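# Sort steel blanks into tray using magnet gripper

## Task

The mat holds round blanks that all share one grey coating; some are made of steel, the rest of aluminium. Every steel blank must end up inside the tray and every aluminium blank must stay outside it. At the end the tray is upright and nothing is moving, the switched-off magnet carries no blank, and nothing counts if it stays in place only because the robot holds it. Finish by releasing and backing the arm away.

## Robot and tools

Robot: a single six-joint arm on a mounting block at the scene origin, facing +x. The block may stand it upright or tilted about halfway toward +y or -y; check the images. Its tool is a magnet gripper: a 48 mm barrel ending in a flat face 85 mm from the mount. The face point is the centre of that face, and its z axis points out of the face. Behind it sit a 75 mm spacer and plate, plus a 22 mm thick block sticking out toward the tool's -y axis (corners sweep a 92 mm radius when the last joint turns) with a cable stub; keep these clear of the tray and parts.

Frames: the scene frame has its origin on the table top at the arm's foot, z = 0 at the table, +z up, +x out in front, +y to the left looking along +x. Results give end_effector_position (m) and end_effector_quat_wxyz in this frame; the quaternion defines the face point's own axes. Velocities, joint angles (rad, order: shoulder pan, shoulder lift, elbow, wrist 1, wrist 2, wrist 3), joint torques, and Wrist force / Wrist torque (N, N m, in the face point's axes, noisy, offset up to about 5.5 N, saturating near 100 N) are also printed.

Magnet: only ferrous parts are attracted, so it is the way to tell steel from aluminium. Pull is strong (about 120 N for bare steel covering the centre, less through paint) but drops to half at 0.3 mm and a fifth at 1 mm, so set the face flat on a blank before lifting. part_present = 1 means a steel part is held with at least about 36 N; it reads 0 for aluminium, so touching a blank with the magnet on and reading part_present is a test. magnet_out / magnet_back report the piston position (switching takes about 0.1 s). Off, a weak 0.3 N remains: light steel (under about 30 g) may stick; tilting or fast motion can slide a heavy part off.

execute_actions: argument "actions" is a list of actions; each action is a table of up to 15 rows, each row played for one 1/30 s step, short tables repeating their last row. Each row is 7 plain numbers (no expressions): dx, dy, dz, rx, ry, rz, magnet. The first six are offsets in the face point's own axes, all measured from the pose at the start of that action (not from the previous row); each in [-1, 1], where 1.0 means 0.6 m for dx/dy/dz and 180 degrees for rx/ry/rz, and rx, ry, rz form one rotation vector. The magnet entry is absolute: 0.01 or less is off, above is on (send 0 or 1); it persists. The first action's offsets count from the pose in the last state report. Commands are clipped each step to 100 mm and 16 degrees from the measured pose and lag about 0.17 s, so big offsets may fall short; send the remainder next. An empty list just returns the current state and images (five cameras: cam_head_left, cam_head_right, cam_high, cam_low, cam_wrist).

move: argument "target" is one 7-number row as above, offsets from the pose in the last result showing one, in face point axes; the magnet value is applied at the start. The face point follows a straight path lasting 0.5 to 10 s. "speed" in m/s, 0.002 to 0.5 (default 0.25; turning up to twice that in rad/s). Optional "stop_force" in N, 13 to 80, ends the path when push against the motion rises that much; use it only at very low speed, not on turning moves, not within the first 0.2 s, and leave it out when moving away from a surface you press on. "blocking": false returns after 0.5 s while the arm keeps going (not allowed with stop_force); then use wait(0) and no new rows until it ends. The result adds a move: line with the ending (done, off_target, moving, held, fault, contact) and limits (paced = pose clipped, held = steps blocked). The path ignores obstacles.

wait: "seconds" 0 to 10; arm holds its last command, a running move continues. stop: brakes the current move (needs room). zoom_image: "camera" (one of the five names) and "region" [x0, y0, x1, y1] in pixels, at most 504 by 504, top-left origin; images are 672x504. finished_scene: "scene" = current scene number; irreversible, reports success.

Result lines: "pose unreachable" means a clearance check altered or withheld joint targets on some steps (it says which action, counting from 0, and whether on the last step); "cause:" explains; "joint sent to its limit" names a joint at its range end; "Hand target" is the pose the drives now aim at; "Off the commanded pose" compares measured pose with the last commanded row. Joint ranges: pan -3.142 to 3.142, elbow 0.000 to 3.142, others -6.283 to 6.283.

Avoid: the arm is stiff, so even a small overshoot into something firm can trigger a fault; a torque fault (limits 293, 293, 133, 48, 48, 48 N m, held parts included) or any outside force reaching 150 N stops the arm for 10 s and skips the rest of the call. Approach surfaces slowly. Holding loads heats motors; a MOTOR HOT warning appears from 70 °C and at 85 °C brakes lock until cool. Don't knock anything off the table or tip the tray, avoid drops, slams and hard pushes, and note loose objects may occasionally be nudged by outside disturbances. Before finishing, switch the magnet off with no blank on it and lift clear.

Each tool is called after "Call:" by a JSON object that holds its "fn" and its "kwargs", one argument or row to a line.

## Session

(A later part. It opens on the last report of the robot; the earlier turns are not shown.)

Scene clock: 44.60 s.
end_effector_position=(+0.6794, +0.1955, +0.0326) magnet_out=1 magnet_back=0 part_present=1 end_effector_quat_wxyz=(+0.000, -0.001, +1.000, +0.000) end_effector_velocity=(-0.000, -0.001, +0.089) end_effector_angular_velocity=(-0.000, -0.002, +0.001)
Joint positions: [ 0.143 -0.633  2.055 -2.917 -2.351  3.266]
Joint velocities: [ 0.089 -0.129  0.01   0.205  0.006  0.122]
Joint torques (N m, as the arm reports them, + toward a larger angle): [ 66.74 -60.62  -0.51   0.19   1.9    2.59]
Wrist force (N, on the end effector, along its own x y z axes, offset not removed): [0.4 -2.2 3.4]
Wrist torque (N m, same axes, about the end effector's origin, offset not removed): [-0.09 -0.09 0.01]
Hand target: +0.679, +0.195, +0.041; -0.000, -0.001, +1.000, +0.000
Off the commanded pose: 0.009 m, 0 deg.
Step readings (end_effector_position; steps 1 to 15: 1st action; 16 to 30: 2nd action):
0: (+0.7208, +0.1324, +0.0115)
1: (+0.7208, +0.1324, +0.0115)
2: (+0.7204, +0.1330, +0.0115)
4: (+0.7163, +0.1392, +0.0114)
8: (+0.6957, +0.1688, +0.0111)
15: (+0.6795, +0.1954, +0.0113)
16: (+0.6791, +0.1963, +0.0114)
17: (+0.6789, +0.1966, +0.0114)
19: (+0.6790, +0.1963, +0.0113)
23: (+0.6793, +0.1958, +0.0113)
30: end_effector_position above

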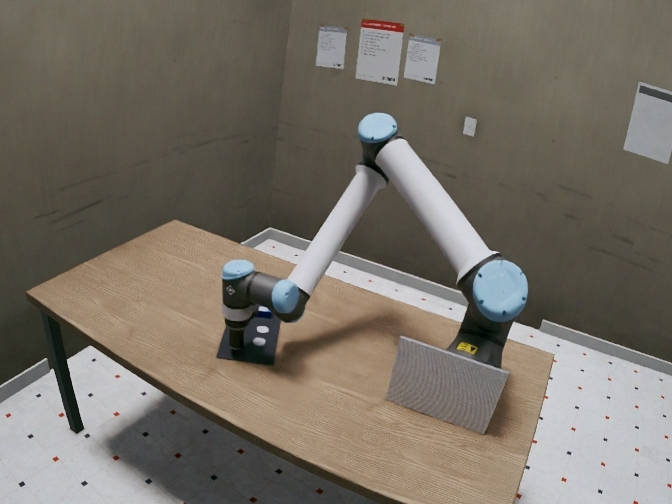

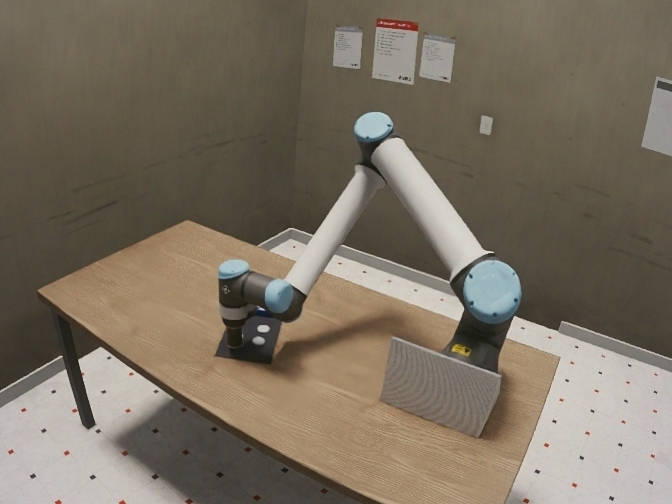

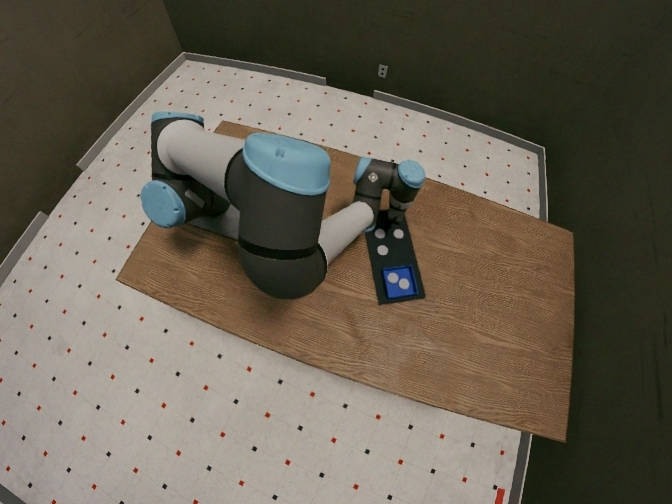

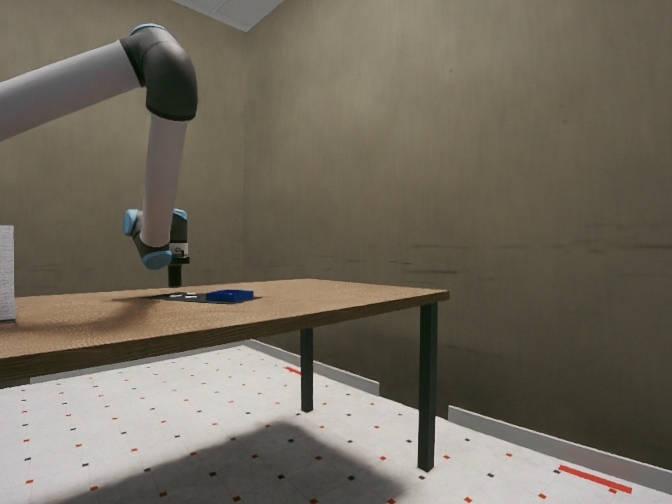

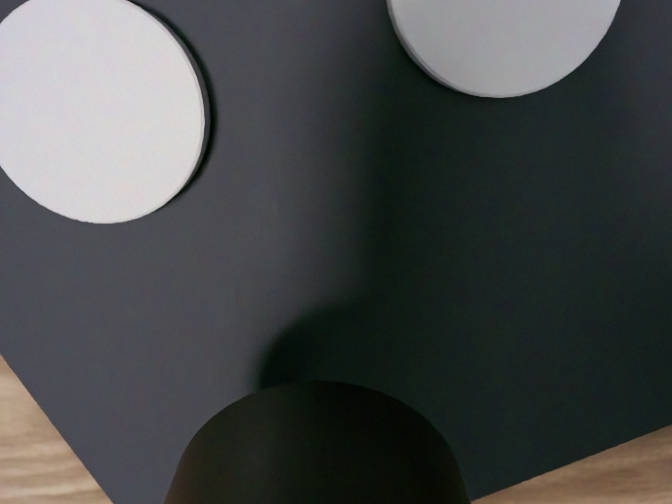

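Stack on the second.

Call:
{"fn": "move", "kwargs": {
  "target": [-0.113,-0.413,-0.024,0,0,0,1],
  "speed": 0.35
}}

Call:
{"fn": "move", "kwargs": {
  "target": [0,0,0.041,0,0,0,1],
  "speed": 0.06
}}

Call:
{"fn": "move", "kwargs": {
  "target": [0,0,-0.2,0,0,0,0]
}}

Scene clock: 47.23 s.
end_effector_position=(+0.7474, -0.0518, +0.0474) magnet_out=1 magnet_back=0 part_present=1 end_effector_quat_wxyz=(+0.001, -0.001, +1.000, +0.000) end_effector_velocity=(+0.001, -0.002, +0.001) end_effector_angular_velocity=(-0.001, -0.001, -0.003)
Joint positions: [-0.086 -0.9    2.059 -2.881 -2.342  2.943]
Joint velocities: [-0.001 -0.002 -0.001  0.    -0.     0.   ]
Joint torques (N m, as the arm reports them, + toward a larger angle): [ 45.16 -69.43 -19.97   0.36   2.06  -2.29]
Wrist force (N, on the end effector, along its own x y z axes, offset not removed): [-0.4 -0.8 0.9]
Wrist torque (N m, same axes, about the end effector's origin, offset not removed): [0.00 -0.15 -0.04]
Hand target: +0.747, -0.052, +0.047; +0.001, -0.001, +1.000, +0.000
Off the commanded pose: 0.001 m, 0 deg.
move: done

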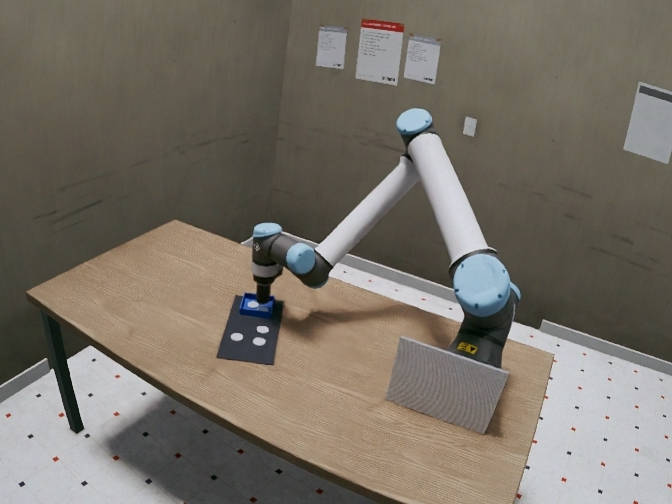

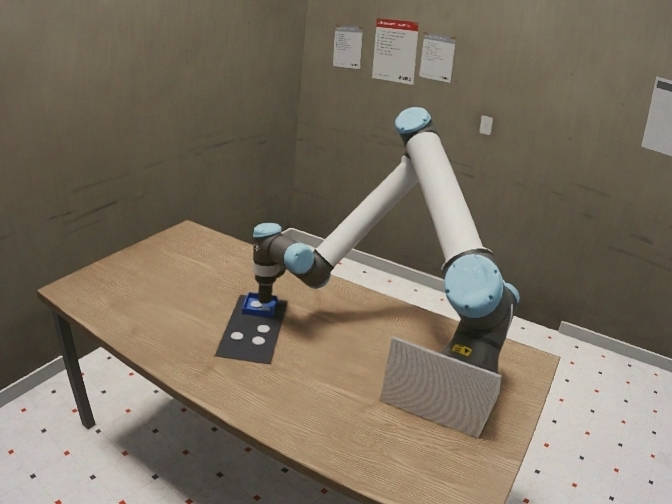

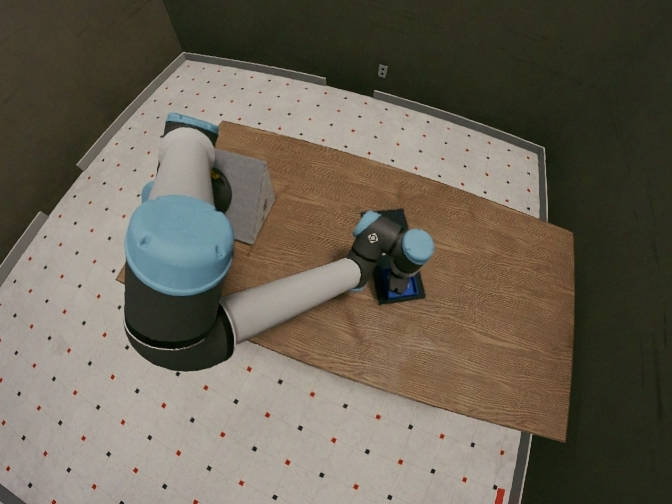

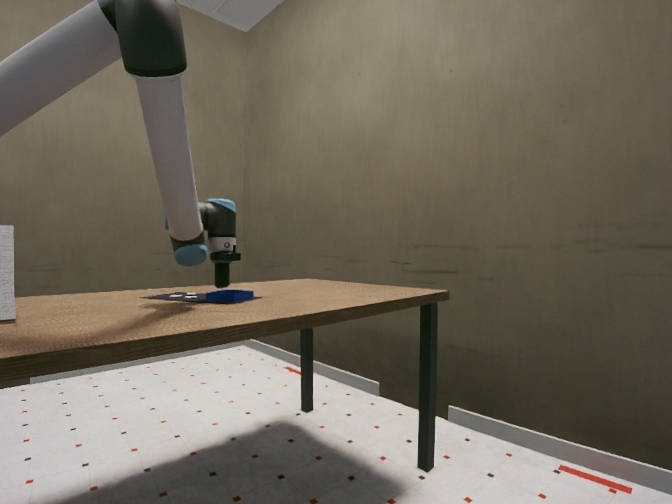

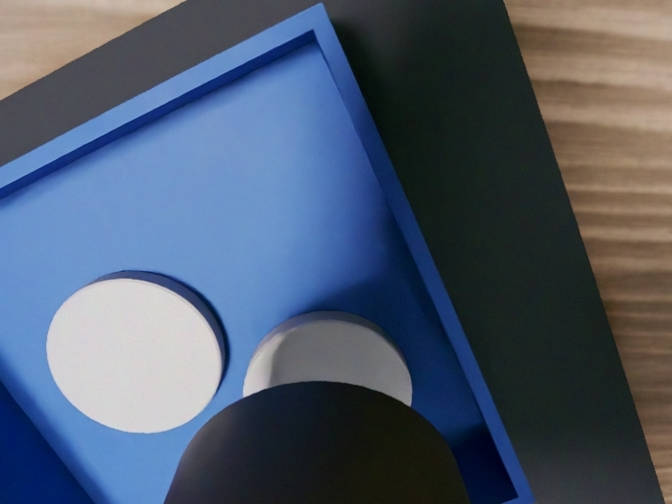

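Scene clock: 48.10 s.
end_effector_position=(+0.7474, -0.0519, +0.0230) magnet_out=1 magnet_back=0 part_present=1 end_effector_quat_wxyz=(+0.001, -0.001, +1.000, +0.000) end_effector_velocity=(+0.001, -0.000, -0.002) end_effector_angular_velocity=(+0.001, -0.001, -0.003)
Joint positions: [-0.109 -0.867  2.057 -2.935 -2.338  2.911]
Joint velocities: [-0.002  0.002 -0.001 -0.005  0.002 -0.001]
Joint torques (N m, as the arm reports them, + toward a larger angle): [ 50.61 -42.11 -18.29  -7.38   1.47  -3.83]
Wrist force (N, on the end effector, along its own x y z axes, offset not removed): [-0.2 1.1 6.8]
Wrist torque (N m, same axes, about the end effector's origin, offset not removed): [0.22 -0.27 -0.06]
Hand target: +0.747, -0.052, +0.023; +0.001, -0.001, +1.000, +0.000
Off the commanded pose: 0.000 m, 0 deg.
move: done

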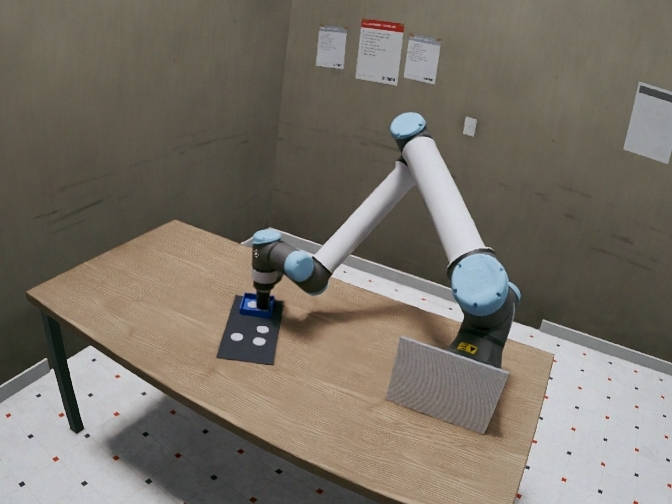

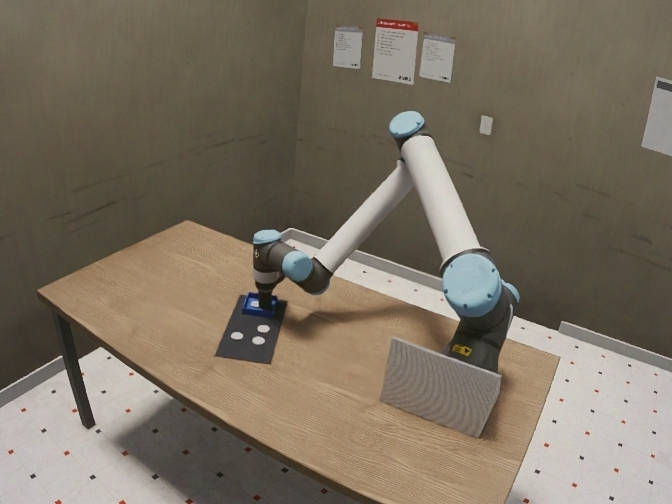

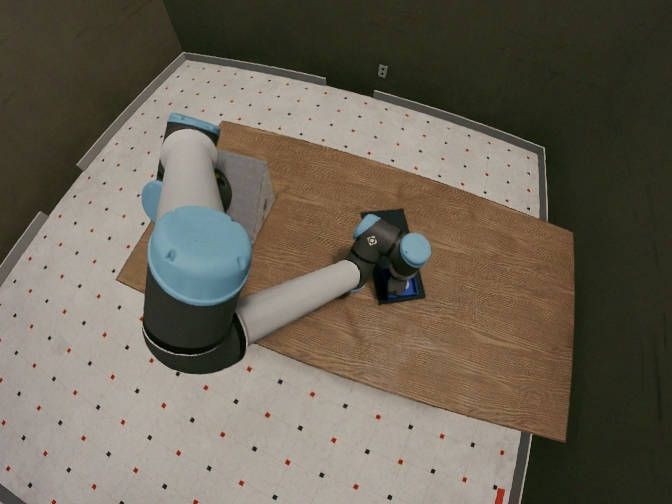

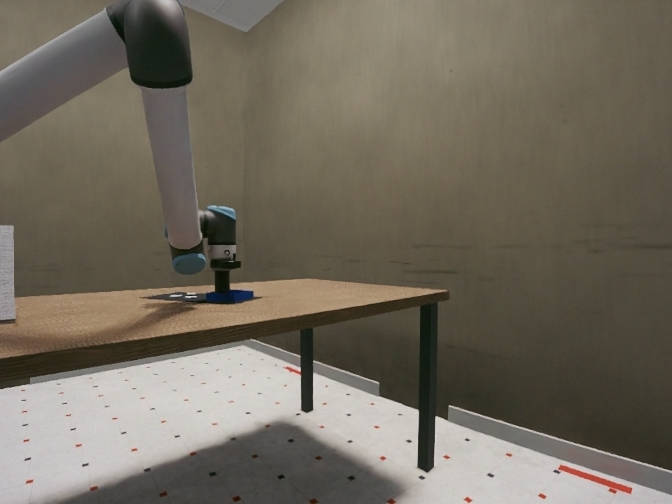

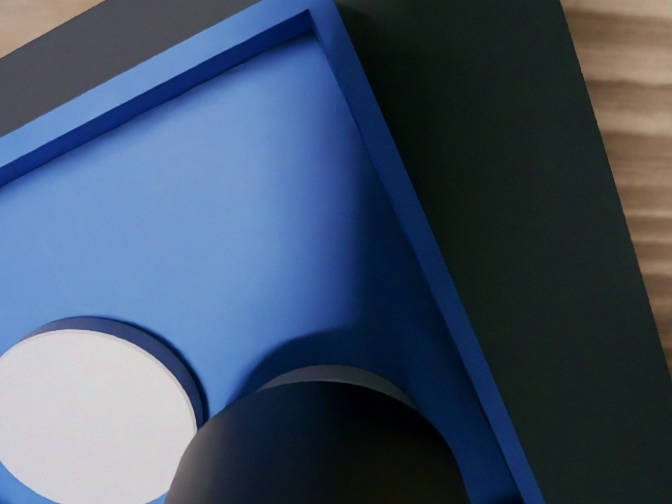

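Scene clock: 49.17 s.
end_effector_position=(+0.7471, -0.0517, +0.1427) magnet_out=0 magnet_back=1 part_present=0 end_effector_quat_wxyz=(+0.001, -0.001, +1.000, +0.000) end_effector_velocity=(+0.001, +0.000, +0.003) end_effector_angular_velocity=(-0.001, -0.000, +0.001)
Joint positions: [ 0.005 -1.021  2.046 -2.657 -2.352  3.071]
Joint velocities: [ 0.003 -0.003 -0.003  0.008 -0.001  0.003]
Joint torques (N m, as the arm reports them, + toward a larger angle): [ 70.91 -61.83 -25.94   0.84  -1.88   3.79]
Wrist force (N, on the end effector, along its own x y z axes, offset not removed): [2.6 0.8 3.1]
Wrist torque (N m, same axes, about the end effector's origin, offset not removed): [0.19 -0.41 -0.05]
Hand target: +0.747, -0.052, +0.143; +0.000, -0.001, +1.000, +0.000
Off the commanded pose: 0.000 m, 0 deg.
move: done

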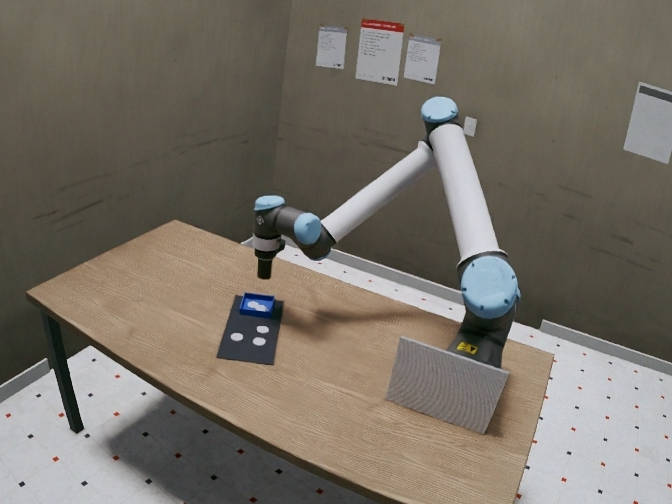

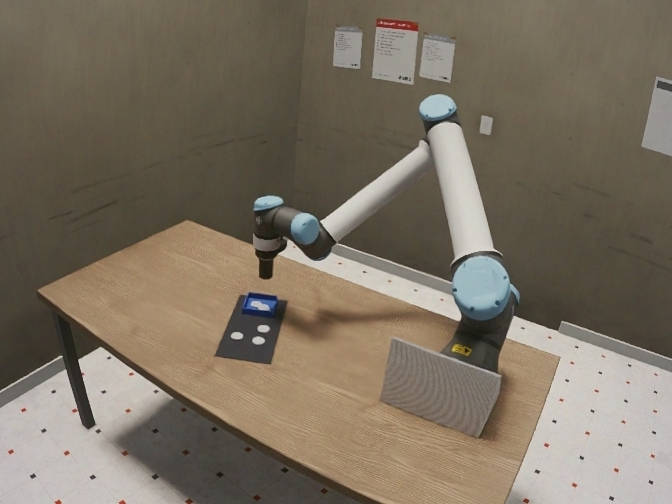

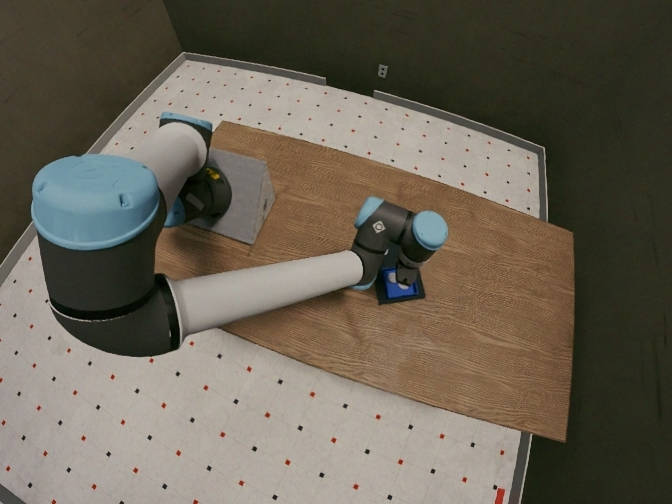

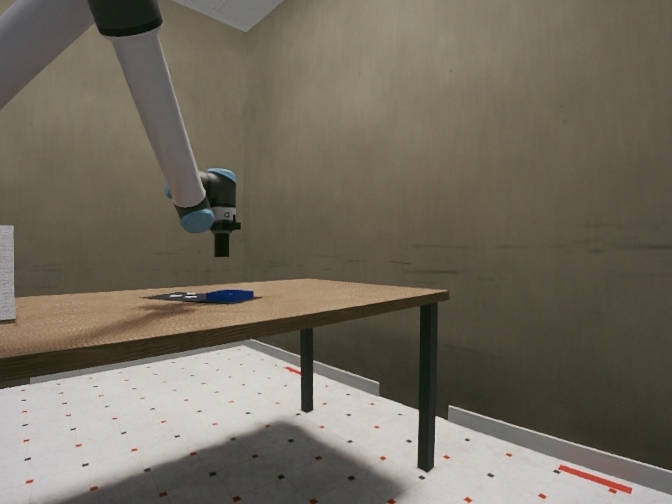

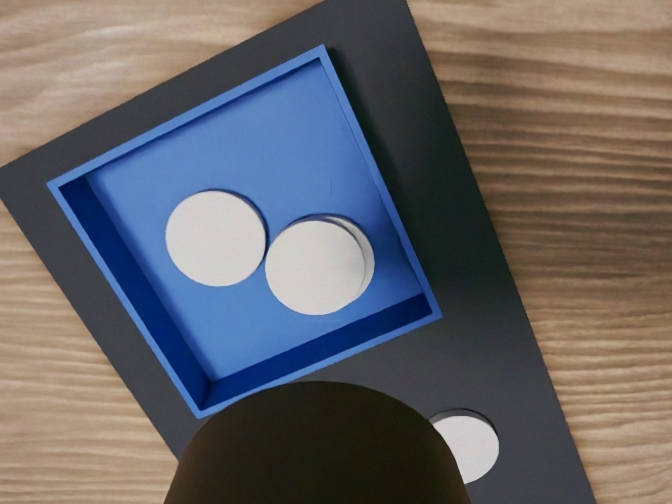

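Call:
{"fn": "finished_scene", "kwargs": {
  "scene": 1
}}

The scene is finished: the task was done.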